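# Move tablecloth from side table to big table

## Task

Six arms are fixed on the big table top at about z=+0.72 m (scene frame, metres; heading measured counter-clockwise from +x): arm1 (-0.87, +0.65) heading -90; arm2 (-0.87, -0.65) heading +90; arm3 (0.00, +0.65) heading -90; arm4 (0.00, -0.65) heading +90; arm5 (+0.87, +0.65) heading -90; arm6 (+0.87, -0.65) heading +90. Remove the tablecloth from the side table and lay it on the big table so that no part of it droops over any edge. Every item that stood on the side table must finish on the uncovered side-table top, upright as it was and close to its original spot. At the end all grippers must have released and the arms must be out of the way; anything held in place only by a robot does not count.

## Robot and tools

Robots: six identical i2rt Big YAM arms named arm1 to arm6. Each has six revolute joints, a two-finger gripper and a wrist camera that, with joints 1 and 6 at zero and the hand level and forward, rides on top of the hand looking toward the fingertips. Reach is roughly 1.0 m from the joint 1 axis. Two fixed room cameras exist: cam_high (wide) and cam_low (narrow). Wrist cameras are arm1_cam_wrist to arm6_cam_wrist.

Frames: one shared scene frame, origin on the floor, +z up. The arm feet positions and headings are given in the task. The hand point is midway between the fingertips; its z axis runs along the fingers and the fingers open along its y axis. Commands, however, are joint angles, not hand poses.

execute_actions: argument actions is a list holding one action object or none. The action is keyed by robot name; each robot entry has a single key joints, an object of absolute joint targets (not offsets) by name. Any subset of joints and robots may be given. Names, units and ranges: joint1_rad -2.879 to 2.879 (rotation about the foot, positive counter-clockwise seen from above, 0 unfolds toward the foot's heading); joint2_rad 0 to 3.141 (shoulder; 0 has the upper arm lying back roughly level, increasing lifts it up then forward); joint3_rad 0 to 3.019 (elbow; 0 is folded shut, increasing opens it); joint4_rad -1.692 to 1.57 (hand pitch, positive tips fingers up); joint5_rad -1.57 to 1.57 (hand side swing, positive toward the arm's right); joint6_rad -2.094 to 2.094 (hand roll, positive clockwise viewed from behind the hand); gripper_m 0 to 0.093 metres of fingertip separation. Arrival tolerances are ±0.045, 0.14, 0.09, 0.055, 0.03, 0.035 rad and ±0.003 m. Optional cameras lists which images to return (omit, null or ["all"] for all, [] for none). An unknown key, name or out-of-range number rejects the entire call and nothing moves. All motions in the action start at once but finish at different times, and joints move at differing speeds, so the hand can sweep a wide path between postures. Joints or robots omitted may keep driving toward earlier targets.

wait: seconds from 0 to 10; commands nothing and returns the same state and images as an empty action.

zoom_image: camera name plus region [x0, y0, x1, y1] in pixels of that camera's most recent full image, top-left origin, at most 504 by 504. Wrist images are 616x616 fisheye; room images 504x504.

read_manual: returns only licence texts; moves nothing.

finished_scene: pass the current scene number; it is final, and the goal must already hold and keep holding. Its result tells whether it succeeded and gives the next task.

Reading results: joint_positions gives current angles and gripper_m. joint_status reports how each commanded joint ended: off_target (resting away from target and possibly still pushing), contact_stop or time_out (old target dropped, holding where it stopped, except a time_out joint may keep pushing toward a target limited to a small distance from where it is; on_its_own lists such joints), not_followed (a built-in collision check refused the arm's targets, often with a cause line; the gripper part still runs, and the robot may retry those targets on later actions). on_its_own describes uncommanded behaviour; "held at" is the held target, not the actual position. Joint torques are raw drive outputs with per-arm offsets and noise, nonzero even in free air. MOTOR HOT appears from 85 °C; at 100 °C the arm goes limp and falls (OVER-TEMPERATURE FAULT, joints marked limit_stop_at_motor_heat; resend targets afterwards). A stop in one call cancels any later motion, wait and finished_scene calls in the same reply.

Cautions: the arm never stops on contact by itself and can push hard; to relieve a stuck or pushing joint, command its reported position. Very small target changes may not move a joint. A loaded joint sags. Hard pressing between two robots fails the task; hard hits may too, and the self-collision check ignores fingers, gripper housings and wrist cameras and may react late, so plan arm paths apart. Knocking rigid objects out of the work area fails the task (cloth is exempt). Avoid drops, slips, slams and heavy pushing. The world keeps running while you compose replies, with the last command held. Faster robot motion is rewarded.

Each tool is called after "Emit:" as a command line: name --argument value for each argument, lists and objects as JSON in quotes; but a table of rows of numbers goes row by row, as --pt "numbers of a row", without its own name.

## Session

Emit:
execute_actions --actions '[]' --cameras '["cam_high","cam_low"]'

Scene clock: 0.00 s.
Joint torques (N m, as the arm reports them, + toward a larger angle): no reading
arm1.joint_positions: joint1_rad=-0.001 joint2_rad=+0.455 joint3_rad=+1.467 joint4_rad=-1.539 joint5_rad=+0.004 joint6_rad=-0.011 gripper_m=+0.094
arm1.joint_status: not commanded
arm1.hand: x=-0.8779 y=+0.5186 z=+1.3509 quat_wxyz=(-0.341, -0.624, -0.605, +0.359) (m; scene frame)
arm2.joint_positions: joint1_rad=+0.011 joint2_rad=+0.453 joint3_rad=+1.467 joint4_rad=-1.525 joint5_rad=+0.015 joint6_rad=-0.013 gripper_m=+0.095
arm2.joint_status: not commanded
arm2.hand: x=-0.8618 y=-0.5277 z=+1.3128 quat_wxyz=(-0.374, +0.597, -0.620, -0.346) (m; scene frame)
arm3.joint_positions: joint1_rad=-0.002 joint2_rad=+0.422 joint3_rad=+1.457 joint4_rad=-1.540 joint5_rad=-0.017 joint6_rad=+0.015 gripper_m=+0.094
arm3.joint_status: not commanded
arm3.hand: x=-0.0025 y=+0.5341 z=+1.3334 quat_wxyz=(-0.359, -0.623, -0.595, +0.358) (m; scene frame)
arm4.joint_positions: joint1_rad=+0.014 joint2_rad=+0.422 joint3_rad=+1.456 joint4_rad=-1.538 joint5_rad=+0.017 joint6_rad=-0.003 gripper_m=+0.094
arm4.joint_status: not commanded
arm4.hand: x=-0.0017 y=-0.5358 z=+1.3296 quat_wxyz=(-0.372, +0.604, -0.614, -0.347) (m; scene frame)
arm5.joint_positions: joint1_rad=-0.010 joint2_rad=+0.429 joint3_rad=+1.456 joint4_rad=-1.542 joint5_rad=+0.004 joint6_rad=-0.013 gripper_m=+0.095
arm5.joint_status: not commanded
arm5.hand: x=+0.8654 y=+0.5342 z=+1.3683 quat_wxyz=(-0.359, -0.604, -0.617, +0.355) (m; scene frame)
arm6.joint_positions: joint1_rad=-0.002 joint2_rad=+0.420 joint3_rad=+1.480 joint4_rad=-1.536 joint5_rad=-0.003 joint6_rad=+0.002 gripper_m=+0.095
arm6.joint_status: not commanded
arm6.hand: x=+0.8664 y=-0.5374 z=+1.3032 quat_wxyz=(-0.357, +0.617, -0.593, -0.375) (m; scene frame)
pictures: cam_high, cam_low
Images, in order (width x height): cam_high 504x504, cam_low 504x504.

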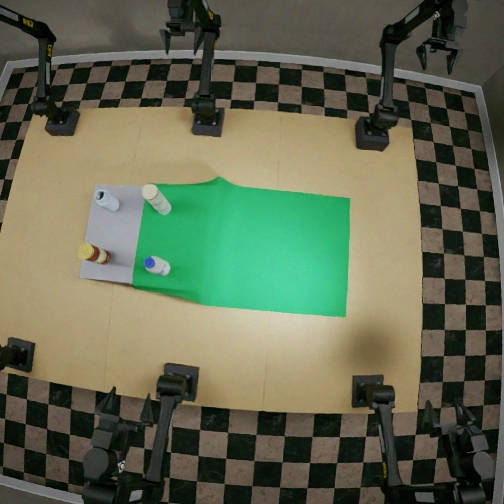

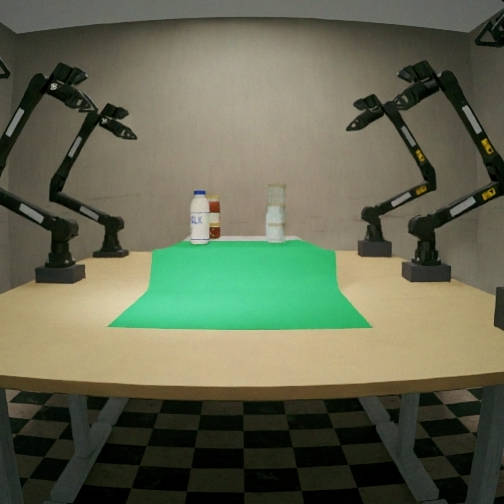

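Emit:
execute_actions --actions '[{"arm3":{"joints":{"joint1_rad":-0.45,"joint2_rad":0.79,"joint3_rad":0.43,"joint4_rad":-0.24}},"arm4":{"joints":{"joint1_rad":0.32,"joint2_rad":1.09,"joint3_rad":0.58,"joint4_rad":-0.09}}}]' --cameras '["cam_high","cam_low","arm3_cam_wrist","arm4_cam_wrist"]'

Scene clock: 5.30 s.
Joint torques (N m, as the arm reports them, + toward a larger angle): arm1=[-1.52  4.81  8.03  2.33  0.08  0.15] | arm2=[-0.59  4.57  8.45  2.16  0.14 -0.1 ] | arm3=[-0.67 -2.95 10.49  2.74 -0.1  -0.14] | arm4=[-1.55 -9.51  9.11  3.09  0.07  0.01] | arm5=[1.26 5.79 8.16 1.82 0.02 0.1 ] | arm6=[ 1.32  5.58  6.62  1.72 -0.01  0.06]
arm1.joint_positions: joint1_rad=-0.001 joint2_rad=+0.455 joint3_rad=+1.467 joint4_rad=-1.539 joint5_rad=+0.004 joint6_rad=-0.011 gripper_m=+0.094
arm1.joint_status: not commanded
arm1.hand: x=-0.8779 y=+0.5186 z=+1.3509 quat_wxyz=(-0.341, -0.624, -0.605, +0.359) (m; scene frame)
arm2.joint_positions: joint1_rad=+0.011 joint2_rad=+0.453 joint3_rad=+1.467 joint4_rad=-1.525 joint5_rad=+0.015 joint6_rad=-0.013 gripper_m=+0.095
arm2.joint_status: not commanded
arm2.hand: x=-0.8618 y=-0.5277 z=+1.3128 quat_wxyz=(-0.374, +0.597, -0.620, -0.346) (m; scene frame)
arm3.joint_positions: joint1_rad=-0.441 joint2_rad=+0.797 joint3_rad=+0.425 joint4_rad=-0.263 joint5_rad=-0.017 joint6_rad=+0.015 gripper_m=+0.094
arm3.joint_status: all done
arm3.hand: x=-0.1636 y=+0.3292 z=+0.9398 quat_wxyz=(-0.243, -0.765, -0.461, +0.379) (m; scene frame)
arm4.joint_positions: joint1_rad=+0.313 joint2_rad=+1.096 joint3_rad=+0.589 joint4_rad=-0.110 joint5_rad=+0.017 joint6_rad=-0.003 gripper_m=+0.094
arm4.joint_status: all done
arm4.hand: x=-0.1221 y=-0.2230 z=+0.9419 quat_wxyz=(-0.286, +0.711, -0.534, -0.358) (m; scene frame)
arm5.joint_positions: joint1_rad=-0.010 joint2_rad=+0.429 joint3_rad=+1.456 joint4_rad=-1.542 joint5_rad=+0.004 joint6_rad=-0.013 gripper_m=+0.095
arm5.joint_status: not commanded
arm5.hand: x=+0.8654 y=+0.5342 z=+1.3683 quat_wxyz=(-0.359, -0.604, -0.617, +0.355) (m; scene frame)
arm6.joint_positions: joint1_rad=-0.002 joint2_rad=+0.420 joint3_rad=+1.480 joint4_rad=-1.536 joint5_rad=-0.003 joint6_rad=+0.002 gripper_m=+0.095
arm6.joint_status: not commanded
arm6.hand: x=+0.8664 y=-0.5374 z=+1.3032 quat_wxyz=(-0.357, +0.617, -0.593, -0.375) (m; scene frame)
pictures: arm3_cam_wrist, arm4_cam_wrist, cam_high, cam_low
Images, in order (width x height): arm3_cam_wrist 616x616, arm4_cam_wrist 616x616, cam_high 504x504, cam_low 504x504.

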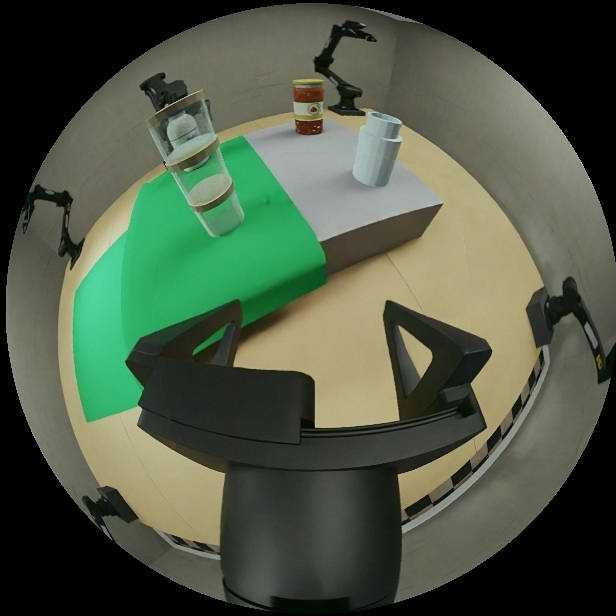

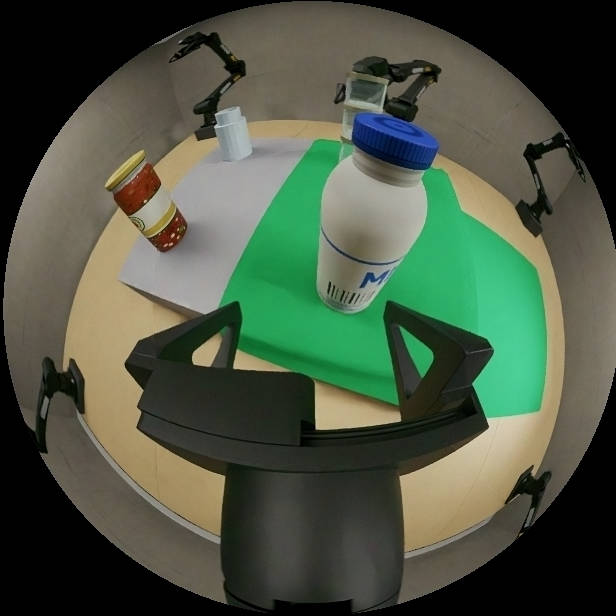

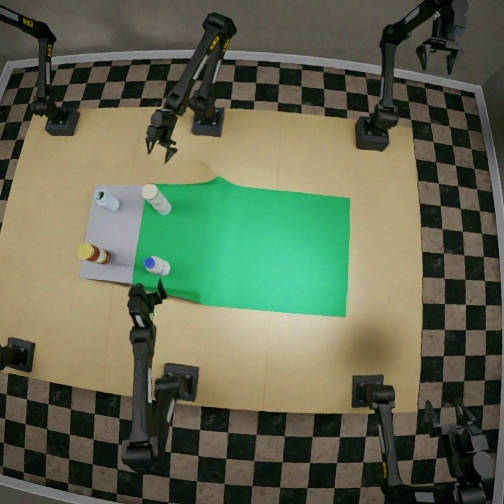

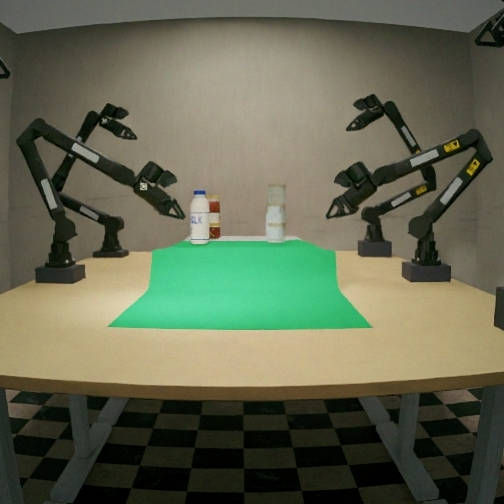

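Emit:
execute_actions --actions '[{"arm3":{"joints":{"joint1_rad":-0.30,"joint2_rad":1.20,"joint3_rad":0.50,"joint4_rad":0.10}},"arm4":{"joints":{"joint1_rad":0.24}}}]' --cameras '["cam_low","arm3_cam_wrist","arm4_cam_wrist"]'

Scene clock: 7.87 s.
Joint torques (N m, as the arm reports them, + toward a larger angle): arm1=[-0.44  5.24  8.27  2.1   0.05  0.1 ] | arm2=[-0.55  4.56  8.44  2.17  0.14 -0.1 ] | arm3=[ 0.63 -6.16 11.21  2.75 -0.12 -0.14] | arm4=[-2.41 -9.51  9.11  3.1   0.09  0.02] | arm5=[1.22 5.81 8.15 1.81 0.01 0.1 ] | arm6=[1.3  5.54 6.61 1.72 0.   0.07]
arm1.joint_positions: joint1_rad=-0.001 joint2_rad=+0.455 joint3_rad=+1.467 joint4_rad=-1.539 joint5_rad=+0.004 joint6_rad=-0.011 gripper_m=+0.094
arm1.joint_status: not commanded
arm1.hand: x=-0.8779 y=+0.5186 z=+1.3509 quat_wxyz=(-0.341, -0.624, -0.605, +0.359) (m; scene frame)
arm2.joint_positions: joint1_rad=+0.011 joint2_rad=+0.453 joint3_rad=+1.467 joint4_rad=-1.525 joint5_rad=+0.015 joint6_rad=-0.013 gripper_m=+0.095
arm2.joint_status: not commanded
arm2.hand: x=-0.8618 y=-0.5277 z=+1.3128 quat_wxyz=(-0.374, +0.597, -0.620, -0.346) (m; scene frame)
arm3.joint_positions: joint1_rad=-0.307 joint2_rad=+1.200 joint3_rad=+0.465 joint4_rad=+0.077 joint5_rad=-0.017 joint6_rad=+0.015 gripper_m=+0.094
arm3.joint_status: all done
arm3.hand: x=-0.1418 y=+0.2480 z=+0.8771 quat_wxyz=(-0.262, -0.736, -0.514, +0.353) (m; scene frame)
arm4.joint_positions: joint1_rad=+0.244 joint2_rad=+1.096 joint3_rad=+0.589 joint4_rad=-0.110 joint5_rad=+0.017 joint6_rad=-0.003 gripper_m=+0.094
arm4.joint_status: all done
arm4.hand: x=-0.0926 y=-0.2158 z=+0.9423 quat_wxyz=(-0.299, +0.692, -0.558, -0.348) (m; scene frame)
arm5.joint_positions: joint1_rad=-0.010 joint2_rad=+0.429 joint3_rad=+1.456 joint4_rad=-1.542 joint5_rad=+0.004 joint6_rad=-0.013 gripper_m=+0.095
arm5.joint_status: not commanded
arm5.hand: x=+0.8654 y=+0.5342 z=+1.3683 quat_wxyz=(-0.359, -0.604, -0.617, +0.355) (m; scene frame)
arm6.joint_positions: joint1_rad=-0.002 joint2_rad=+0.420 joint3_rad=+1.480 joint4_rad=-1.536 joint5_rad=-0.003 joint6_rad=+0.002 gripper_m=+0.095
arm6.joint_status: not commanded
arm6.hand: x=+0.8664 y=-0.5374 z=+1.3032 quat_wxyz=(-0.357, +0.617, -0.593, -0.375) (m; scene frame)
pictures: arm3_cam_wrist, arm4_cam_wrist, cam_low
Images, in order (width x height): arm3_cam_wrist 616x616, arm4_cam_wrist 616x616, cam_low 504x504.

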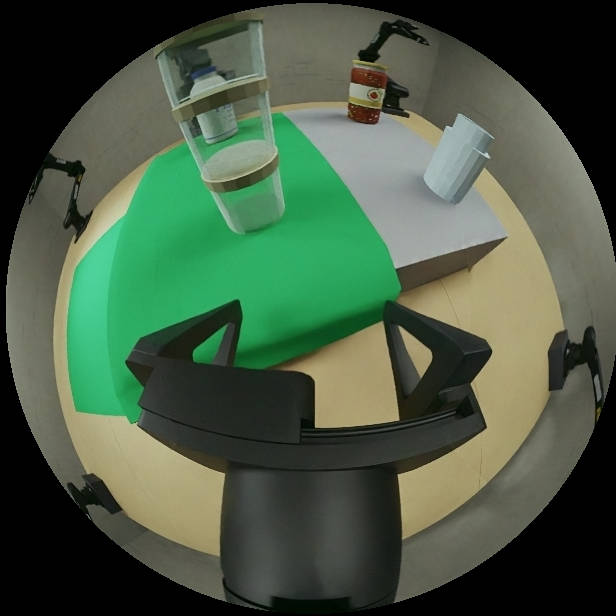

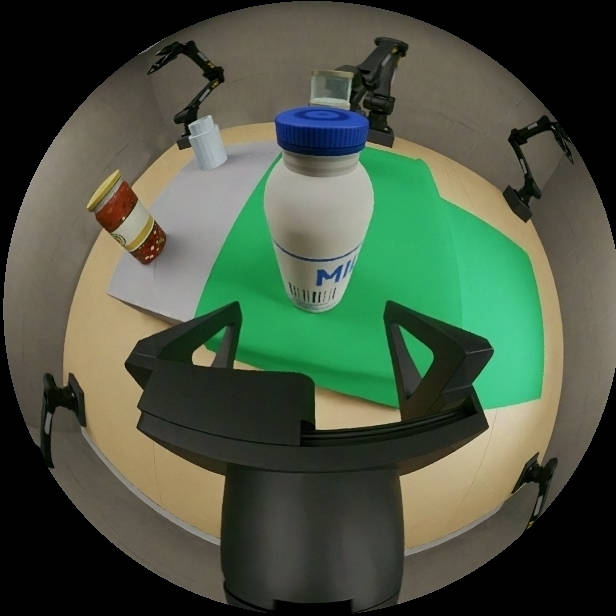

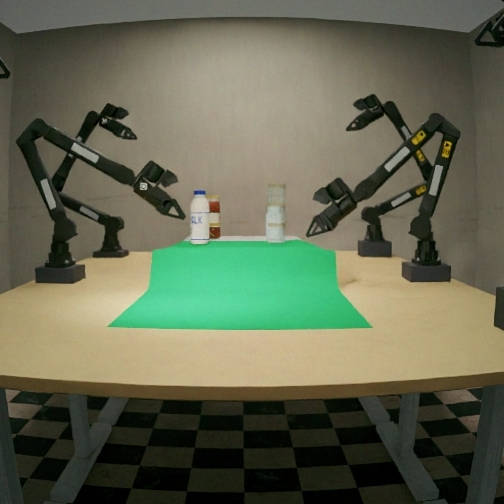

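Emit:
execute_actions --actions '[{"arm3":{"joints":{"joint1_rad":-0.21,"joint3_rad":0.55}},"arm4":{"joints":{"joint2_rad":1.35,"joint3_rad":0.70,"joint4_rad":0.06}}}]' --cameras '[]'

Emit:
execute_actions --actions '[{"arm3":{"joints":{"joint2_rad":1.476,"joint3_rad":0.82,"joint4_rad":0.10}}}]' --cameras '["cam_low","arm3_cam_wrist","arm4_cam_wrist"]'

Scene clock: 10.00 s.
Joint torques (N m, as the arm reports them, + toward a larger angle): arm1=[-0.8   5.37  8.19  2.25  0.05  0.14] | arm2=[-0.55  4.58  8.44  2.17  0.14 -0.1 ] | arm3=[ 0.61 -6.5  11.55  2.61 -0.1  -0.14] | arm4=[ -2.48 -11.99  11.38   2.93   0.08   0.01] | arm5=[1.21 5.81 8.14 1.82 0.02 0.1 ] | arm6=[1.25 5.64 6.62 1.71 0.   0.06]
arm1.joint_positions: joint1_rad=-0.001 joint2_rad=+0.455 joint3_rad=+1.467 joint4_rad=-1.539 joint5_rad=+0.004 joint6_rad=-0.011 gripper_m=+0.094
arm1.joint_status: not commanded
arm1.hand: x=-0.8779 y=+0.5186 z=+1.3509 quat_wxyz=(-0.341, -0.624, -0.605, +0.359) (m; scene frame)
arm2.joint_positions: joint1_rad=+0.011 joint2_rad=+0.453 joint3_rad=+1.467 joint4_rad=-1.525 joint5_rad=+0.015 joint6_rad=-0.013 gripper_m=+0.095
arm2.joint_status: not commanded
arm2.hand: x=-0.8618 y=-0.5277 z=+1.3128 quat_wxyz=(-0.374, +0.597, -0.620, -0.346) (m; scene frame)
arm3.joint_positions: joint1_rad=-0.217 joint2_rad=+1.200 joint3_rad=+0.516 joint4_rad=+0.081 joint5_rad=-0.017 joint6_rad=+0.015 gripper_m=+0.094
arm3.joint_status: all done
arm3.hand: x=-0.1103 y=+0.2171 z=+0.9024 quat_wxyz=(-0.292, -0.703, -0.540, +0.360) (m; scene frame)
arm4.joint_positions: joint1_rad=+0.244 joint2_rad=+1.344 joint3_rad=+0.671 joint4_rad=+0.044 joint5_rad=+0.017 joint6_rad=-0.003 gripper_m=+0.094
arm4.joint_status: all done
arm4.hand: x=-0.1040 y=-0.1604 z=+0.9032 quat_wxyz=(-0.295, +0.694, -0.560, -0.343) (m; scene frame)
arm5.joint_positions: joint1_rad=-0.010 joint2_rad=+0.429 joint3_rad=+1.456 joint4_rad=-1.542 joint5_rad=+0.004 joint6_rad=-0.013 gripper_m=+0.095
arm5.joint_status: not commanded
arm5.hand: x=+0.8654 y=+0.5342 z=+1.3683 quat_wxyz=(-0.359, -0.604, -0.617, +0.355) (m; scene frame)
arm6.joint_positions: joint1_rad=-0.002 joint2_rad=+0.420 joint3_rad=+1.480 joint4_rad=-1.536 joint5_rad=-0.003 joint6_rad=+0.002 gripper_m=+0.095
arm6.joint_status: not commanded
arm6.hand: x=+0.8664 y=-0.5374 z=+1.3032 quat_wxyz=(-0.357, +0.617, -0.593, -0.375) (m; scene frame)
pictures: none
No camera images: the call's "cameras" was empty. Leave "cameras" out to get every camera's image.

Scene clock: 11.27 s.
Joint torques (N m, as the arm reports them, + toward a larger angle): arm1=[-1.27  5.92  8.29  2.13  0.03  0.13] | arm2=[-0.55  4.54  8.43  2.16  0.14 -0.1 ] | arm3=[  0.6  -11.03  11.87   2.5   -0.11  -0.14] | arm4=[ -2.46 -11.94  11.37   2.94   0.08   0.01] | arm5=[1.23 5.8  8.16 1.82 0.02 0.1 ] | arm6=[1.27 5.53 6.6  1.73 0.   0.07]
arm1.joint_positions: joint1_rad=-0.001 joint2_rad=+0.455 joint3_rad=+1.467 joint4_rad=-1.539 joint5_rad=+0.004 joint6_rad=-0.011 gripper_m=+0.094
arm1.joint_status: not commanded
arm1.hand: x=-0.8779 y=+0.5186 z=+1.3509 quat_wxyz=(-0.341, -0.624, -0.605, +0.359) (m; scene frame)
arm2.joint_positions: joint1_rad=+0.011 joint2_rad=+0.453 joint3_rad=+1.467 joint4_rad=-1.525 joint5_rad=+0.015 joint6_rad=-0.013 gripper_m=+0.095
arm2.joint_status: not commanded
arm2.hand: x=-0.8618 y=-0.5277 z=+1.3128 quat_wxyz=(-0.374, +0.597, -0.620, -0.346) (m; scene frame)
arm3.joint_positions: joint1_rad=-0.217 joint2_rad=+1.470 joint3_rad=+0.784 joint4_rad=+0.082 joint5_rad=-0.017 joint6_rad=+0.015 gripper_m=+0.094
arm3.joint_status: all done
arm3.hand: x=-0.1363 y=+0.1175 z=+0.9073 quat_wxyz=(-0.292, -0.703, -0.540, +0.360) (m; scene frame)
arm4.joint_positions: joint1_rad=+0.244 joint2_rad=+1.344 joint3_rad=+0.671 joint4_rad=+0.044 joint5_rad=+0.017 joint6_rad=-0.003 gripper_m=+0.094
arm4.joint_status: not commanded
arm4.hand: x=-0.1040 y=-0.1604 z=+0.9032 quat_wxyz=(-0.295, +0.694, -0.560, -0.343) (m; scene frame)
arm5.joint_positions: joint1_rad=-0.010 joint2_rad=+0.429 joint3_rad=+1.456 joint4_rad=-1.542 joint5_rad=+0.004 joint6_rad=-0.013 gripper_m=+0.095
arm5.joint_status: not commanded
arm5.hand: x=+0.8654 y=+0.5342 z=+1.3683 quat_wxyz=(-0.359, -0.604, -0.617, +0.355) (m; scene frame)
arm6.joint_positions: joint1_rad=-0.002 joint2_rad=+0.420 joint3_rad=+1.480 joint4_rad=-1.536 joint5_rad=-0.003 joint6_rad=+0.002 gripper_m=+0.095
arm6.joint_status: not commanded
arm6.hand: x=+0.8664 y=-0.5374 z=+1.3032 quat_wxyz=(-0.357, +0.617, -0.593, -0.375) (m; scene frame)
pictures: arm3_cam_wrist, arm4_cam_wrist, cam_low
Images, in order (width x height): arm3_cam_wrist 616x616, arm4_cam_wrist 616x616, cam_low 504x504.

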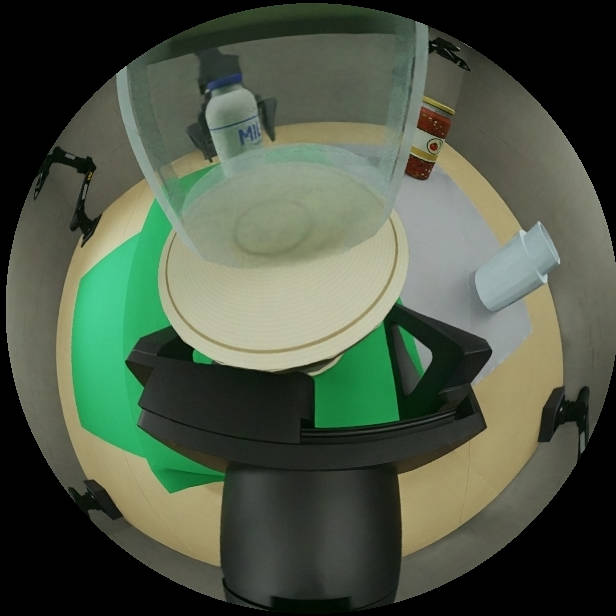

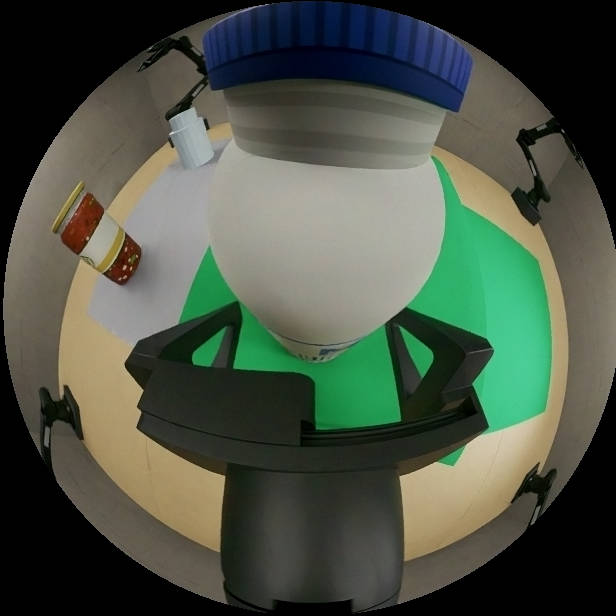

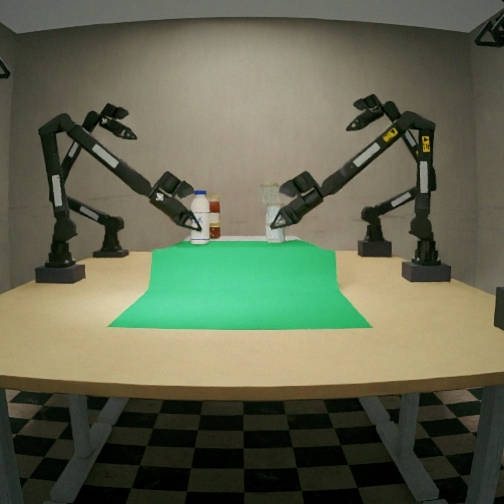

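Emit:
execute_actions --actions '[{"arm3":{"joints":{"gripper_m":0.03}},"arm4":{"joints":{"joint2_rad":1.40,"joint3_rad":0.77}},"arm5":{"joints":{"joint1_rad":-0.8,"joint2_rad":2.1,"joint3_rad":1.64,"joint4_rad":-0.4,"gripper_m":0}}}]' --cameras '[]'

Emit:
execute_actions --actions '[{"arm4":{"joints":{"gripper_m":0.03}}}]' --cameras '[]'

Emit:
execute_actions --actions '[{"arm3":{"joints":{"joint2_rad":1.40,"joint3_rad":0.90,"joint4_rad":-0.05}},"arm4":{"joints":{"joint2_rad":1.33,"joint3_rad":0.85,"joint4_rad":-0.09}}}]' --cameras '["cam_low","cam_high"]'

Scene clock: 14.57 s.
Joint torques (N m, as the arm reports them, + toward a larger angle): arm1=[-1.39  5.5   8.25  2.16 -0.03  0.2 ] | arm2=[-0.57  4.55  8.44  2.16  0.14 -0.1 ] | arm3=[  0.53 -10.61  11.78   2.57  -0.04  -0.15] | arm4=[ -2.46 -11.74  12.47   2.95   0.09   0.01] | arm5=[  1.98 -19.93  11.55   1.77   0.05   0.1 ] | arm6=[1.33 5.44 6.61 1.72 0.   0.06]
arm1.joint_positions: joint1_rad=-0.001 joint2_rad=+0.455 joint3_rad=+1.467 joint4_rad=-1.539 joint5_rad=+0.004 joint6_rad=-0.011 gripper_m=+0.094
arm1.joint_status: not commanded
arm1.hand: x=-0.8779 y=+0.5186 z=+1.3509 quat_wxyz=(-0.341, -0.624, -0.605, +0.359) (m; scene frame)
arm2.joint_positions: joint1_rad=+0.011 joint2_rad=+0.453 joint3_rad=+1.467 joint4_rad=-1.525 joint5_rad=+0.015 joint6_rad=-0.013 gripper_m=+0.095
arm2.joint_status: not commanded
arm2.hand: x=-0.8618 y=-0.5277 z=+1.3128 quat_wxyz=(-0.374, +0.597, -0.620, -0.346) (m; scene frame)
arm3.joint_positions: joint1_rad=-0.216 joint2_rad=+1.470 joint3_rad=+0.784 joint4_rad=+0.082 joint5_rad=-0.018 joint6_rad=+0.015 gripper_m=+0.061
arm3.joint_status: gripper_m off_target (ended at +0.061, target +0.030)
arm3.hand: x=-0.1359 y=+0.1174 z=+0.9073 quat_wxyz=(-0.293, -0.702, -0.540, +0.360) (m; scene frame)
arm4.joint_positions: joint1_rad=+0.244 joint2_rad=+1.383 joint3_rad=+0.729 joint4_rad=+0.044 joint5_rad=+0.017 joint6_rad=-0.003 gripper_m=+0.094
arm4.joint_status: all done
arm4.hand: x=-0.1089 y=-0.1388 z=+0.9133 quat_wxyz=(-0.300, +0.691, -0.557, -0.350) (m; scene frame)
arm5.joint_positions: joint1_rad=-0.809 joint2_rad=+2.109 joint3_rad=+1.619 joint4_rad=-0.415 joint5_rad=+0.003 joint6_rad=-0.013 gripper_m=+0.001
arm5.joint_status: all done
arm5.hand: x=+0.3308 y=+0.1092 z=+0.8564 quat_wxyz=(-0.125, -0.872, -0.367, +0.300) (m; scene frame)
arm6.joint_positions: joint1_rad=-0.002 joint2_rad=+0.420 joint3_rad=+1.480 joint4_rad=-1.536 joint5_rad=-0.003 joint6_rad=+0.002 gripper_m=+0.095
arm6.joint_status: not commanded
arm6.hand: x=+0.8664 y=-0.5374 z=+1.3032 quat_wxyz=(-0.357, +0.617, -0.593, -0.375) (m; scene frame)
pictures: none
No camera images: the call's "cameras" was empty. Leave "cameras" out to get every camera's image.

Scene clock: 15.20 s.
Joint torques (N m, as the arm reports them, + toward a larger angle): arm1=[-1.16  6.02  8.03  2.25  0.02  0.15] | arm2=[-0.57  4.56  8.44  2.17  0.14 -0.1 ] | arm3=[  0.47 -10.53  11.77   2.57  -0.04  -0.15] | arm4=[ -2.41 -11.73  12.47   2.96   0.03   0.02] | arm5=[  2.08 -19.8   11.63   1.79   0.05   0.1 ] | arm6=[1.19 5.53 6.6  1.71 0.   0.06]
arm1.joint_positions: joint1_rad=-0.001 joint2_rad=+0.455 joint3_rad=+1.467 joint4_rad=-1.539 joint5_rad=+0.004 joint6_rad=-0.011 gripper_m=+0.094
arm1.joint_status: not commanded
arm1.hand: x=-0.8779 y=+0.5186 z=+1.3509 quat_wxyz=(-0.341, -0.624, -0.605, +0.359) (m; scene frame)
arm2.joint_positions: joint1_rad=+0.011 joint2_rad=+0.453 joint3_rad=+1.467 joint4_rad=-1.525 joint5_rad=+0.015 joint6_rad=-0.013 gripper_m=+0.095
arm2.joint_status: not commanded
arm2.hand: x=-0.8618 y=-0.5277 z=+1.3128 quat_wxyz=(-0.374, +0.597, -0.620, -0.346) (m; scene frame)
arm3.joint_positions: joint1_rad=-0.216 joint2_rad=+1.470 joint3_rad=+0.784 joint4_rad=+0.082 joint5_rad=-0.018 joint6_rad=+0.015 gripper_m=+0.061
arm3.joint_status: not commanded
arm3.hand: x=-0.1359 y=+0.1174 z=+0.9073 quat_wxyz=(-0.293, -0.702, -0.540, +0.360) (m; scene frame)
arm4.joint_positions: joint1_rad=+0.243 joint2_rad=+1.383 joint3_rad=+0.729 joint4_rad=+0.044 joint5_rad=+0.019 joint6_rad=-0.004 gripper_m=+0.065
arm4.joint_status: gripper_m off_target (ended at +0.065, target +0.030)
arm4.hand: x=-0.1080 y=-0.1386 z=+0.9133 quat_wxyz=(-0.301, +0.690, -0.557, -0.350) (m; scene frame)
arm5.joint_positions: joint1_rad=-0.809 joint2_rad=+2.109 joint3_rad=+1.619 joint4_rad=-0.415 joint5_rad=+0.003 joint6_rad=-0.013 gripper_m=+0.001
arm5.joint_status: not commanded
arm5.hand: x=+0.3308 y=+0.1092 z=+0.8564 quat_wxyz=(-0.125, -0.872, -0.367, +0.300) (m; scene frame)
arm6.joint_positions: joint1_rad=-0.002 joint2_rad=+0.420 joint3_rad=+1.480 joint4_rad=-1.536 joint5_rad=-0.003 joint6_rad=+0.002 gripper_m=+0.095
arm6.joint_status: not commanded
arm6.hand: x=+0.8664 y=-0.5374 z=+1.3032 quat_wxyz=(-0.357, +0.617, -0.593, -0.375) (m; scene frame)
pictures: none
No camera images: the call's "cameras" was empty. Leave "cameras" out to get every camera's image.

Scene clock: 16.13 s.
Joint torques (N m, as the arm reports them, + toward a larger angle): arm1=[-1.17  5.49  7.91  2.32  0.06  0.1 ] | arm2=[-0.57  4.59  8.43  2.17  0.14 -0.1 ] | arm3=[  0.58 -13.14  14.72   1.74  -0.05  -0.14] | arm4=[ -2.36 -17.56  15.75   2.34   0.03   0.02] | arm5=[  2.08 -19.97  11.61   1.78   0.05   0.1 ] | arm6=[1.27 5.55 6.61 1.69 0.   0.06]
arm1.joint_positions: joint1_rad=-0.001 joint2_rad=+0.455 joint3_rad=+1.467 joint4_rad=-1.539 joint5_rad=+0.004 joint6_rad=-0.011 gripper_m=+0.094
arm1.joint_status: not commanded
arm1.hand: x=-0.8779 y=+0.5186 z=+1.3509 quat_wxyz=(-0.341, -0.624, -0.605, +0.359) (m; scene frame)
arm2.joint_positions: joint1_rad=+0.011 joint2_rad=+0.453 joint3_rad=+1.467 joint4_rad=-1.525 joint5_rad=+0.015 joint6_rad=-0.013 gripper_m=+0.095
arm2.joint_status: not commanded
arm2.hand: x=-0.8618 y=-0.5277 z=+1.3128 quat_wxyz=(-0.374, +0.597, -0.620, -0.346) (m; scene frame)
arm3.joint_positions: joint1_rad=-0.216 joint2_rad=+1.425 joint3_rad=+0.837 joint4_rad=-0.049 joint5_rad=-0.018 joint6_rad=+0.015 gripper_m=+0.061
arm3.joint_status: all done
arm3.hand: x=-0.1359 y=+0.1172 z=+0.9319 quat_wxyz=(-0.284, -0.709, -0.544, +0.348) (m; scene frame)
arm4.joint_positions: joint1_rad=+0.243 joint2_rad=+1.366 joint3_rad=+0.771 joint4_rad=-0.094 joint5_rad=+0.019 joint6_rad=-0.004 gripper_m=+0.065
arm4.joint_status: all done
arm4.hand: x=-0.1070 y=-0.1435 z=+0.9159 quat_wxyz=(-0.279, +0.704, -0.568, -0.322) (m; scene frame)
arm5.joint_positions: joint1_rad=-0.809 joint2_rad=+2.109 joint3_rad=+1.619 joint4_rad=-0.415 joint5_rad=+0.003 joint6_rad=-0.013 gripper_m=+0.001
arm5.joint_status: not commanded
arm5.hand: x=+0.3308 y=+0.1092 z=+0.8564 quat_wxyz=(-0.125, -0.872, -0.367, +0.300) (m; scene frame)
arm6.joint_positions: joint1_rad=-0.002 joint2_rad=+0.420 joint3_rad=+1.480 joint4_rad=-1.536 joint5_rad=-0.003 joint6_rad=+0.002 gripper_m=+0.095
arm6.joint_status: not commanded
arm6.hand: x=+0.8664 y=-0.5374 z=+1.3032 quat_wxyz=(-0.357, +0.617, -0.593, -0.375) (m; scene frame)
pictures: cam_high, cam_low
Images, in order (width x height): cam_high 504x504, cam_low 504x504.

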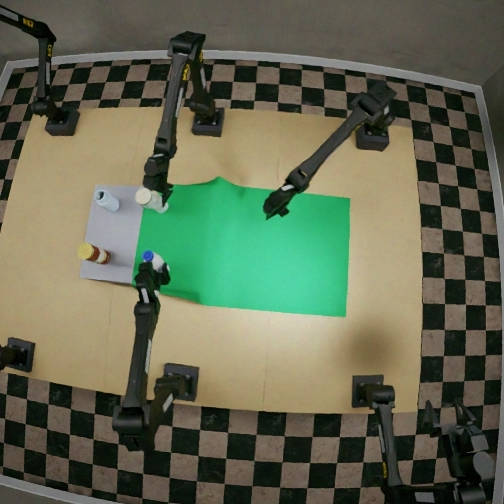

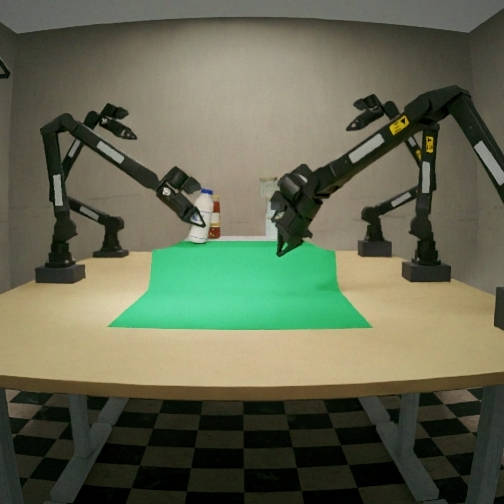

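Compensate sag; press arm5 down.

Emit:
execute_actions --actions '[{"arm3":{"joints":{"joint2_rad":1.36,"joint3_rad":0.93}},"arm4":{"joints":{"joint2_rad":1.25,"joint3_rad":0.89}},"arm5":{"joints":{"joint2_rad":2.30}}}]' --cameras '[]'

Emit:
execute_actions --actions '[{"arm5":{"joints":{"joint1_rad":-0.1}}}]' --cameras '["cam_low","cam_high"]'

Scene clock: 18.80 s.
Joint torques (N m, as the arm reports them, + toward a larger angle): arm1=[-1.21  5.19  8.09  2.15  0.07  0.12] | arm2=[-0.52  4.6   8.43  2.17  0.14 -0.1 ] | arm3=[  0.59 -12.93  15.27   1.93  -0.05  -0.15] | arm4=[ -2.36 -14.88  15.84   2.98   0.03   0.02] | arm5=[  2.1  -18.41   9.02   0.84   0.02   0.1 ] | arm6=[ 1.36  5.48  6.61  1.7  -0.01  0.06]
arm1.joint_positions: joint1_rad=-0.001 joint2_rad=+0.455 joint3_rad=+1.467 joint4_rad=-1.539 joint5_rad=+0.004 joint6_rad=-0.011 gripper_m=+0.094
arm1.joint_status: not commanded
arm1.hand: x=-0.8779 y=+0.5186 z=+1.3509 quat_wxyz=(-0.341, -0.624, -0.605, +0.359) (m; scene frame)
arm2.joint_positions: joint1_rad=+0.011 joint2_rad=+0.453 joint3_rad=+1.467 joint4_rad=-1.525 joint5_rad=+0.015 joint6_rad=-0.013 gripper_m=+0.095
arm2.joint_status: not commanded
arm2.hand: x=-0.8618 y=-0.5277 z=+1.3128 quat_wxyz=(-0.374, +0.597, -0.620, -0.346) (m; scene frame)
arm3.joint_positions: joint1_rad=-0.216 joint2_rad=+1.386 joint3_rad=+0.865 joint4_rad=-0.053 joint5_rad=-0.018 joint6_rad=+0.015 gripper_m=+0.061
arm3.joint_status: all done
arm3.hand: x=-0.1378 y=+0.1100 z=+0.9665 quat_wxyz=(-0.301, -0.697, -0.536, +0.370) (m; scene frame)
arm4.joint_positions: joint1_rad=+0.243 joint2_rad=+1.271 joint3_rad=+0.819 joint4_rad=-0.105 joint5_rad=+0.019 joint6_rad=-0.004 gripper_m=+0.065
arm4.joint_status: all done
arm4.hand: x=-0.1100 y=-0.1339 z=+0.9870 quat_wxyz=(-0.316, +0.680, -0.550, -0.368) (m; scene frame)
arm5.joint_positions: joint1_rad=-0.809 joint2_rad=+2.280 joint3_rad=+1.636 joint4_rad=-0.396 joint5_rad=+0.004 joint6_rad=-0.013 gripper_m=+0.001
arm5.joint_status: all done
arm5.hand: x=+0.3414 y=+0.1186 z=+0.7408 quat_wxyz=(-0.100, -0.890, -0.375, +0.240) (m; scene frame)
arm6.joint_positions: joint1_rad=-0.002 joint2_rad=+0.420 joint3_rad=+1.480 joint4_rad=-1.536 joint5_rad=-0.003 joint6_rad=+0.002 gripper_m=+0.095
arm6.joint_status: not commanded
arm6.hand: x=+0.8664 y=-0.5374 z=+1.3032 quat_wxyz=(-0.357, +0.617, -0.593, -0.375) (m; scene frame)
pictures: none
No camera images: the call's "cameras" was empty. Leave "cameras" out to get every camera's image.

Scene clock: 20.80 s.
Joint torques (N m, as the arm reports them, + toward a larger angle): arm1=[-0.95  5.82  8.2   2.31 -0.03  0.19] | arm2=[-0.54  4.57  8.45  2.17  0.14 -0.1 ] | arm3=[  0.58 -13.16  15.3    1.93  -0.05  -0.15] | arm4=[ -2.35 -14.95  15.9    2.94   0.03   0.02] | arm5=[  2.   -18.44   9.06   0.86   0.1    0.1 ] | arm6=[1.22 5.52 6.61 1.72 0.   0.06]
arm1.joint_positions: joint1_rad=-0.001 joint2_rad=+0.455 joint3_rad=+1.467 joint4_rad=-1.539 joint5_rad=+0.004 joint6_rad=-0.011 gripper_m=+0.094
arm1.joint_status: not commanded
arm1.hand: x=-0.8779 y=+0.5186 z=+1.3509 quat_wxyz=(-0.341, -0.624, -0.605, +0.359) (m; scene frame)
arm2.joint_positions: joint1_rad=+0.011 joint2_rad=+0.453 joint3_rad=+1.467 joint4_rad=-1.525 joint5_rad=+0.015 joint6_rad=-0.013 gripper_m=+0.095
arm2.joint_status: not commanded
arm2.hand: x=-0.8618 y=-0.5277 z=+1.3128 quat_wxyz=(-0.374, +0.597, -0.620, -0.346) (m; scene frame)
arm3.joint_positions: joint1_rad=-0.216 joint2_rad=+1.386 joint3_rad=+0.865 joint4_rad=-0.053 joint5_rad=-0.018 joint6_rad=+0.015 gripper_m=+0.061
arm3.joint_status: not commanded
arm3.hand: x=-0.1378 y=+0.1100 z=+0.9665 quat_wxyz=(-0.301, -0.697, -0.536, +0.370) (m; scene frame)
arm4.joint_positions: joint1_rad=+0.243 joint2_rad=+1.271 joint3_rad=+0.819 joint4_rad=-0.105 joint5_rad=+0.019 joint6_rad=-0.004 gripper_m=+0.065
arm4.joint_status: not commanded
arm4.hand: x=-0.1100 y=-0.1339 z=+0.9870 quat_wxyz=(-0.316, +0.680, -0.550, -0.368) (m; scene frame)
arm5.joint_positions: joint1_rad=-0.107 joint2_rad=+2.280 joint3_rad=+1.636 joint4_rad=-0.396 joint5_rad=+0.002 joint6_rad=-0.013 gripper_m=+0.001
arm5.joint_status: all done
arm5.hand: x=+0.8102 y=-0.0976 z=+0.7458 quat_wxyz=(-0.180, -0.706, -0.658, +0.192) (m; scene frame)
arm6.joint_positions: joint1_rad=-0.002 joint2_rad=+0.420 joint3_rad=+1.480 joint4_rad=-1.536 joint5_rad=-0.003 joint6_rad=+0.002 gripper_m=+0.095
arm6.joint_status: not commanded
arm6.hand: x=+0.8664 y=-0.5374 z=+1.3032 quat_wxyz=(-0.357, +0.617, -0.593, -0.375) (m; scene frame)
pictures: cam_high, cam_low
Images, in order (width x height): cam_high 504x504, cam_low 504x504.

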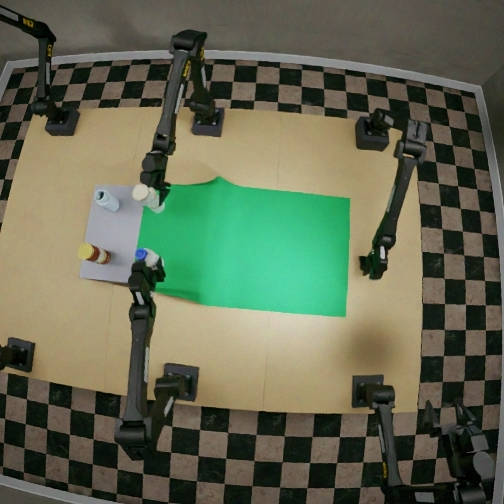

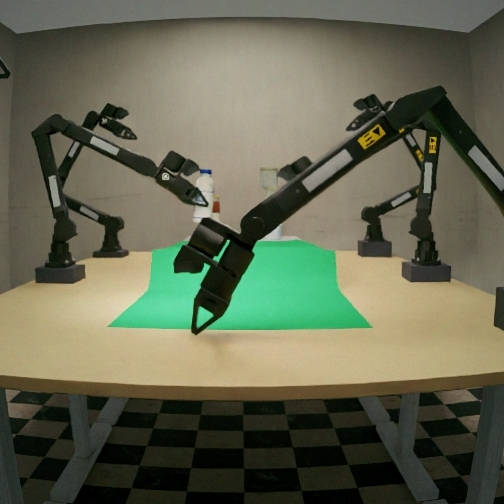

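Emit:
execute_actions --actions '[{"arm5":{"joints":{"joint1_rad":-0.8,"joint2_rad":2.15,"gripper_m":0.09}}}]' --cameras '[]'

Emit:
execute_actions --actions '[{"arm5":{"joints":{"joint2_rad":2.36}}}]' --cameras '[]'

Emit:
execute_actions --actions '[{"arm5":{"joints":{"gripper_m":0}}}]' --cameras '[]'

Emit:
execute_actions --actions '[{"arm5":{"joints":{"joint1_rad":-0.15,"joint2_rad":2.22}}}]' --cameras '["cam_high"]'

Scene clock: 24.77 s.
Joint torques (N m, as the arm reports them, + toward a larger angle): arm1=[-0.35  5.08  7.93  2.02  0.02  0.15] | arm2=[-0.56  4.54  8.44  2.16  0.14 -0.1 ] | arm3=[  0.52 -13.03  15.31   1.96  -0.05  -0.15] | arm4=[ -2.39 -14.95  15.89   2.96   0.03   0.02] | arm5=[  0.97 -18.74  10.69   1.1   -0.06   0.1 ] | arm6=[1.23 5.66 6.6  1.72 0.   0.06]
arm1.joint_positions: joint1_rad=-0.001 joint2_rad=+0.455 joint3_rad=+1.467 joint4_rad=-1.539 joint5_rad=+0.004 joint6_rad=-0.011 gripper_m=+0.094
arm1.joint_status: not commanded
arm1.hand: x=-0.8779 y=+0.5186 z=+1.3509 quat_wxyz=(-0.341, -0.624, -0.605, +0.359) (m; scene frame)
arm2.joint_positions: joint1_rad=+0.011 joint2_rad=+0.453 joint3_rad=+1.467 joint4_rad=-1.525 joint5_rad=+0.015 joint6_rad=-0.013 gripper_m=+0.095
arm2.joint_status: not commanded
arm2.hand: x=-0.8618 y=-0.5277 z=+1.3128 quat_wxyz=(-0.374, +0.597, -0.620, -0.346) (m; scene frame)
arm3.joint_positions: joint1_rad=-0.216 joint2_rad=+1.386 joint3_rad=+0.865 joint4_rad=-0.053 joint5_rad=-0.018 joint6_rad=+0.015 gripper_m=+0.061
arm3.joint_status: not commanded
arm3.hand: x=-0.1378 y=+0.1100 z=+0.9665 quat_wxyz=(-0.301, -0.697, -0.536, +0.370) (m; scene frame)
arm4.joint_positions: joint1_rad=+0.243 joint2_rad=+1.271 joint3_rad=+0.819 joint4_rad=-0.105 joint5_rad=+0.019 joint6_rad=-0.004 gripper_m=+0.065
arm4.joint_status: not commanded
arm4.hand: x=-0.1100 y=-0.1339 z=+0.9870 quat_wxyz=(-0.316, +0.680, -0.550, -0.368) (m; scene frame)
arm5.joint_positions: joint1_rad=-0.793 joint2_rad=+2.141 joint3_rad=+1.627 joint4_rad=-0.398 joint5_rad=+0.007 joint6_rad=-0.013 gripper_m=+0.090
arm5.joint_status: all done
arm5.hand: x=+0.3370 y=+0.0985 z=+0.8389 quat_wxyz=(-0.125, -0.870, -0.374, +0.296) (m; scene frame)
arm6.joint_positions: joint1_rad=-0.002 joint2_rad=+0.420 joint3_rad=+1.480 joint4_rad=-1.536 joint5_rad=-0.003 joint6_rad=+0.002 gripper_m=+0.095
arm6.joint_status: not commanded
arm6.hand: x=+0.8664 y=-0.5374 z=+1.3032 quat_wxyz=(-0.357, +0.617, -0.593, -0.375) (m; scene frame)
pictures: none
No camera images: the call's "cameras" was empty. Leave "cameras" out to get every camera's image.

Scene clock: 25.87 s.
Joint torques (N m, as the arm reports them, + toward a larger angle): arm1=[-0.4   5.86  8.1   2.    0.06  0.12] | arm2=[-0.55  4.57  8.44  2.17  0.14 -0.1 ] | arm3=[  0.56 -13.    15.31   1.92  -0.05  -0.14] | arm4=[ -2.43 -14.97  15.9    2.96   0.03   0.02] | arm5=[  1.01 -15.1    7.72   0.34  -0.11   0.14] | arm6=[1.28 5.57 6.62 1.71 0.   0.06]
arm1.joint_positions: joint1_rad=-0.001 joint2_rad=+0.455 joint3_rad=+1.467 joint4_rad=-1.539 joint5_rad=+0.004 joint6_rad=-0.011 gripper_m=+0.094
arm1.joint_status: not commanded
arm1.hand: x=-0.8779 y=+0.5186 z=+1.3509 quat_wxyz=(-0.341, -0.624, -0.605, +0.359) (m; scene frame)
arm2.joint_positions: joint1_rad=+0.011 joint2_rad=+0.453 joint3_rad=+1.467 joint4_rad=-1.525 joint5_rad=+0.015 joint6_rad=-0.013 gripper_m=+0.095
arm2.joint_status: not commanded
arm2.hand: x=-0.8618 y=-0.5277 z=+1.3128 quat_wxyz=(-0.374, +0.597, -0.620, -0.346) (m; scene frame)
arm3.joint_positions: joint1_rad=-0.216 joint2_rad=+1.386 joint3_rad=+0.865 joint4_rad=-0.053 joint5_rad=-0.018 joint6_rad=+0.015 gripper_m=+0.061
arm3.joint_status: not commanded
arm3.hand: x=-0.1378 y=+0.1100 z=+0.9665 quat_wxyz=(-0.301, -0.697, -0.536, +0.370) (m; scene frame)
arm4.joint_positions: joint1_rad=+0.243 joint2_rad=+1.271 joint3_rad=+0.819 joint4_rad=-0.105 joint5_rad=+0.019 joint6_rad=-0.004 gripper_m=+0.065
arm4.joint_status: not commanded
arm4.hand: x=-0.1100 y=-0.1339 z=+0.9870 quat_wxyz=(-0.316, +0.680, -0.550, -0.368) (m; scene frame)
arm5.joint_positions: joint1_rad=-0.794 joint2_rad=+2.292 joint3_rad=+1.650 joint4_rad=-0.383 joint5_rad=+0.008 joint6_rad=-0.016 gripper_m=+0.090
arm5.joint_status: all done
arm5.hand: x=+0.3447 y=+0.1064 z=+0.7393 quat_wxyz=(-0.103, -0.885, -0.382, +0.246) (m; scene frame)
arm6.joint_positions: joint1_rad=-0.002 joint2_rad=+0.420 joint3_rad=+1.480 joint4_rad=-1.536 joint5_rad=-0.003 joint6_rad=+0.002 gripper_m=+0.095
arm6.joint_status: not commanded
arm6.hand: x=+0.8664 y=-0.5374 z=+1.3032 quat_wxyz=(-0.357, +0.617, -0.593, -0.375) (m; scene frame)
pictures: none
No camera images: the call's "cameras" was empty. Leave "cameras" out to get every camera's image.

Scene clock: 26.57 s.
Joint torques (N m, as the arm reports them, + toward a larger angle): arm1=[-1.17  5.09  8.3   2.3   0.03  0.19] | arm2=[-0.56  4.54  8.43  2.15  0.14 -0.1 ] | arm3=[  0.6  -13.06  15.29   1.94  -0.05  -0.14] | arm4=[ -2.33 -14.92  15.9    2.94   0.03   0.02] | arm5=[  1.13 -15.1    7.68   0.39  -0.06   0.14] | arm6=[1.18 5.51 6.61 1.71 0.   0.06]
arm1.joint_positions: joint1_rad=-0.001 joint2_rad=+0.455 joint3_rad=+1.467 joint4_rad=-1.539 joint5_rad=+0.004 joint6_rad=-0.011 gripper_m=+0.094
arm1.joint_status: not commanded
arm1.hand: x=-0.8779 y=+0.5186 z=+1.3509 quat_wxyz=(-0.341, -0.624, -0.605, +0.359) (m; scene frame)
arm2.joint_positions: joint1_rad=+0.011 joint2_rad=+0.453 joint3_rad=+1.467 joint4_rad=-1.525 joint5_rad=+0.015 joint6_rad=-0.013 gripper_m=+0.095
arm2.joint_status: not commanded
arm2.hand: x=-0.8618 y=-0.5277 z=+1.3128 quat_wxyz=(-0.374, +0.597, -0.620, -0.346) (m; scene frame)
arm3.joint_positions: joint1_rad=-0.216 joint2_rad=+1.386 joint3_rad=+0.865 joint4_rad=-0.053 joint5_rad=-0.018 joint6_rad=+0.015 gripper_m=+0.061
arm3.joint_status: not commanded
arm3.hand: x=-0.1378 y=+0.1100 z=+0.9665 quat_wxyz=(-0.301, -0.697, -0.536, +0.370) (m; scene frame)
arm4.joint_positions: joint1_rad=+0.243 joint2_rad=+1.271 joint3_rad=+0.819 joint4_rad=-0.105 joint5_rad=+0.019 joint6_rad=-0.004 gripper_m=+0.065
arm4.joint_status: not commanded
arm4.hand: x=-0.1100 y=-0.1339 z=+0.9870 quat_wxyz=(-0.316, +0.680, -0.550, -0.368) (m; scene frame)
arm5.joint_positions: joint1_rad=-0.795 joint2_rad=+2.292 joint3_rad=+1.650 joint4_rad=-0.383 joint5_rad=+0.007 joint6_rad=-0.016 gripper_m=+0.001
arm5.joint_status: all done
arm5.hand: x=+0.3440 y=+0.1071 z=+0.7393 quat_wxyz=(-0.103, -0.885, -0.382, +0.246) (m; scene frame)
arm6.joint_positions: joint1_rad=-0.002 joint2_rad=+0.420 joint3_rad=+1.480 joint4_rad=-1.536 joint5_rad=-0.003 joint6_rad=+0.002 gripper_m=+0.095
arm6.joint_status: not commanded
arm6.hand: x=+0.8664 y=-0.5374 z=+1.3032 quat_wxyz=(-0.357, +0.617, -0.593, -0.375) (m; scene frame)
pictures: none
No camera images: the call's "cameras" was empty. Leave "cameras" out to get every camera's image.

Scene clock: 28.53 s.
Joint torques (N m, as the arm reports them, + toward a larger angle): arm1=[-0.25  5.85  8.27  2.32  0.01  0.17] | arm2=[-0.57  4.54  8.43  2.17  0.15 -0.1 ] | arm3=[  0.53 -13.03  15.3    1.94  -0.05  -0.14] | arm4=[ -2.39 -14.91  15.9    2.95   0.03   0.02] | arm5=[  1.94 -20.62   9.36   0.88   0.09   0.14] | arm6=[1.28 5.58 6.61 1.72 0.   0.07]
arm1.joint_positions: joint1_rad=-0.001 joint2_rad=+0.455 joint3_rad=+1.467 joint4_rad=-1.539 joint5_rad=+0.004 joint6_rad=-0.011 gripper_m=+0.094
arm1.joint_status: not commanded
arm1.hand: x=-0.8779 y=+0.5186 z=+1.3509 quat_wxyz=(-0.341, -0.624, -0.605, +0.359) (m; scene frame)
arm2.joint_positions: joint1_rad=+0.011 joint2_rad=+0.453 joint3_rad=+1.467 joint4_rad=-1.525 joint5_rad=+0.015 joint6_rad=-0.013 gripper_m=+0.095
arm2.joint_status: not commanded
arm2.hand: x=-0.8618 y=-0.5277 z=+1.3128 quat_wxyz=(-0.374, +0.597, -0.620, -0.346) (m; scene frame)
arm3.joint_positions: joint1_rad=-0.216 joint2_rad=+1.386 joint3_rad=+0.865 joint4_rad=-0.053 joint5_rad=-0.018 joint6_rad=+0.015 gripper_m=+0.061
arm3.joint_status: not commanded
arm3.hand: x=-0.1378 y=+0.1100 z=+0.9665 quat_wxyz=(-0.301, -0.697, -0.536, +0.370) (m; scene frame)
arm4.joint_positions: joint1_rad=+0.243 joint2_rad=+1.271 joint3_rad=+0.819 joint4_rad=-0.105 joint5_rad=+0.019 joint6_rad=-0.004 gripper_m=+0.065
arm4.joint_status: not commanded
arm4.hand: x=-0.1100 y=-0.1339 z=+0.9870 quat_wxyz=(-0.316, +0.680, -0.550, -0.368) (m; scene frame)
arm5.joint_positions: joint1_rad=-0.156 joint2_rad=+2.233 joint3_rad=+1.636 joint4_rad=-0.394 joint5_rad=+0.002 joint6_rad=-0.016 gripper_m=+0.001
arm5.joint_status: all done
arm5.hand: x=+0.7716 y=-0.1025 z=+0.7804 quat_wxyz=(-0.190, -0.716, -0.637, +0.215) (m; scene frame)
arm6.joint_positions: joint1_rad=-0.002 joint2_rad=+0.420 joint3_rad=+1.480 joint4_rad=-1.536 joint5_rad=-0.003 joint6_rad=+0.002 gripper_m=+0.095
arm6.joint_status: not commanded
arm6.hand: x=+0.8664 y=-0.5374 z=+1.3032 quat_wxyz=(-0.357, +0.617, -0.593, -0.375) (m; scene frame)
pictures: cam_high
Images, in order (width x height): cam_high 504x504.

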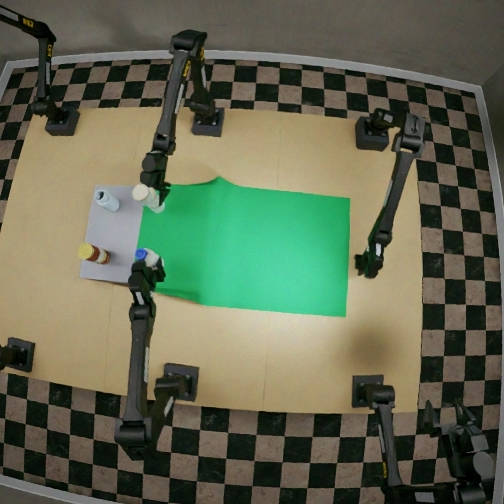

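Emit:
execute_actions --actions '[{"arm5":{"joints":{"joint1_rad":-1.08,"joint2_rad":2.3,"joint3_rad":2.11,"joint4_rad":-0.65,"gripper_m":0.09}}}]' --cameras '["cam_high","arm5_cam_wrist","cam_low"]'

Scene clock: 31.83 s.
Joint torques (N m, as the arm reports them, + toward a larger angle): arm1=[-1.27  5.22  8.25  2.38  0.05  0.19] | arm2=[-0.53  4.53  8.44  2.16  0.14 -0.1 ] | arm3=[  0.57 -13.1   15.31   1.93  -0.05  -0.15] | arm4=[ -2.35 -14.99  15.92   2.94   0.03   0.02] | arm5=[  1.41 -22.02  12.48   1.01  -0.04   0.14] | arm6=[1.21 5.65 6.62 1.72 0.   0.06]
arm1.joint_positions: joint1_rad=-0.001 joint2_rad=+0.455 joint3_rad=+1.467 joint4_rad=-1.539 joint5_rad=+0.004 joint6_rad=-0.011 gripper_m=+0.094
arm1.joint_status: not commanded
arm1.hand: x=-0.8779 y=+0.5186 z=+1.3509 quat_wxyz=(-0.341, -0.624, -0.605, +0.359) (m; scene frame)
arm2.joint_positions: joint1_rad=+0.011 joint2_rad=+0.453 joint3_rad=+1.467 joint4_rad=-1.525 joint5_rad=+0.015 joint6_rad=-0.013 gripper_m=+0.095
arm2.joint_status: not commanded
arm2.hand: x=-0.8618 y=-0.5277 z=+1.3128 quat_wxyz=(-0.374, +0.597, -0.620, -0.346) (m; scene frame)
arm3.joint_positions: joint1_rad=-0.216 joint2_rad=+1.386 joint3_rad=+0.865 joint4_rad=-0.053 joint5_rad=-0.018 joint6_rad=+0.015 gripper_m=+0.061
arm3.joint_status: not commanded
arm3.hand: x=-0.1378 y=+0.1100 z=+0.9665 quat_wxyz=(-0.301, -0.697, -0.536, +0.370) (m; scene frame)
arm4.joint_positions: joint1_rad=+0.243 joint2_rad=+1.271 joint3_rad=+0.819 joint4_rad=-0.105 joint5_rad=+0.019 joint6_rad=-0.004 gripper_m=+0.065
arm4.joint_status: not commanded
arm4.hand: x=-0.1100 y=-0.1339 z=+0.9870 quat_wxyz=(-0.316, +0.680, -0.550, -0.368) (m; scene frame)
arm5.joint_positions: joint1_rad=-1.079 joint2_rad=+2.299 joint3_rad=+2.091 joint4_rad=-0.644 joint5_rad=+0.006 joint6_rad=-0.016 gripper_m=+0.090
arm5.joint_status: all done
arm5.hand: x=+0.1210 y=+0.2253 z=+0.9105 quat_wxyz=(-0.087, -0.905, -0.245, +0.338) (m; scene frame)
arm6.joint_positions: joint1_rad=-0.002 joint2_rad=+0.420 joint3_rad=+1.480 joint4_rad=-1.536 joint5_rad=-0.003 joint6_rad=+0.002 gripper_m=+0.095
arm6.joint_status: not commanded
arm6.hand: x=+0.8664 y=-0.5374 z=+1.3032 quat_wxyz=(-0.357, +0.617, -0.593, -0.375) (m; scene frame)
pictures: arm5_cam_wrist, cam_high, cam_low
Images, in order (width x height): arm5_cam_wrist 616x616, cam_high 504x504, cam_low 504x504.

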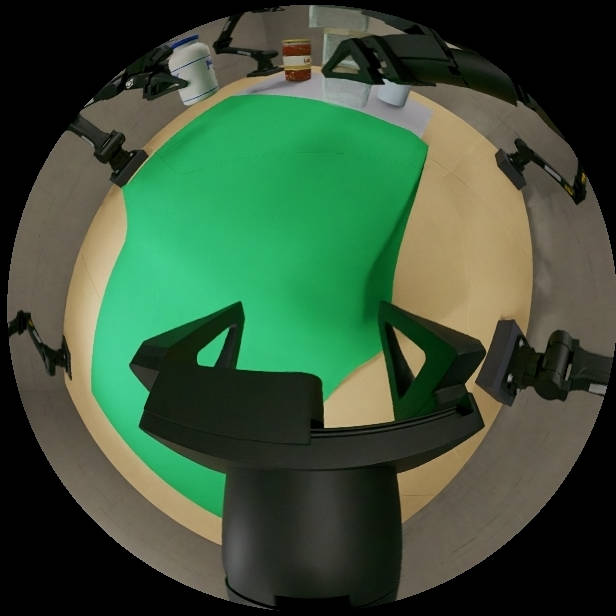

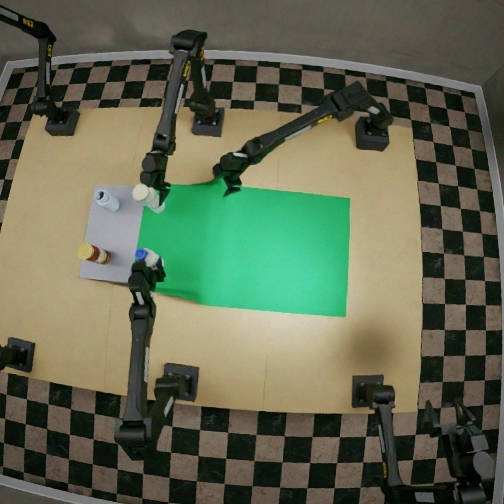

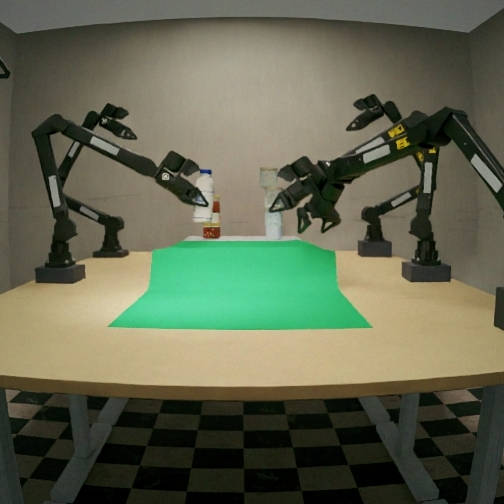

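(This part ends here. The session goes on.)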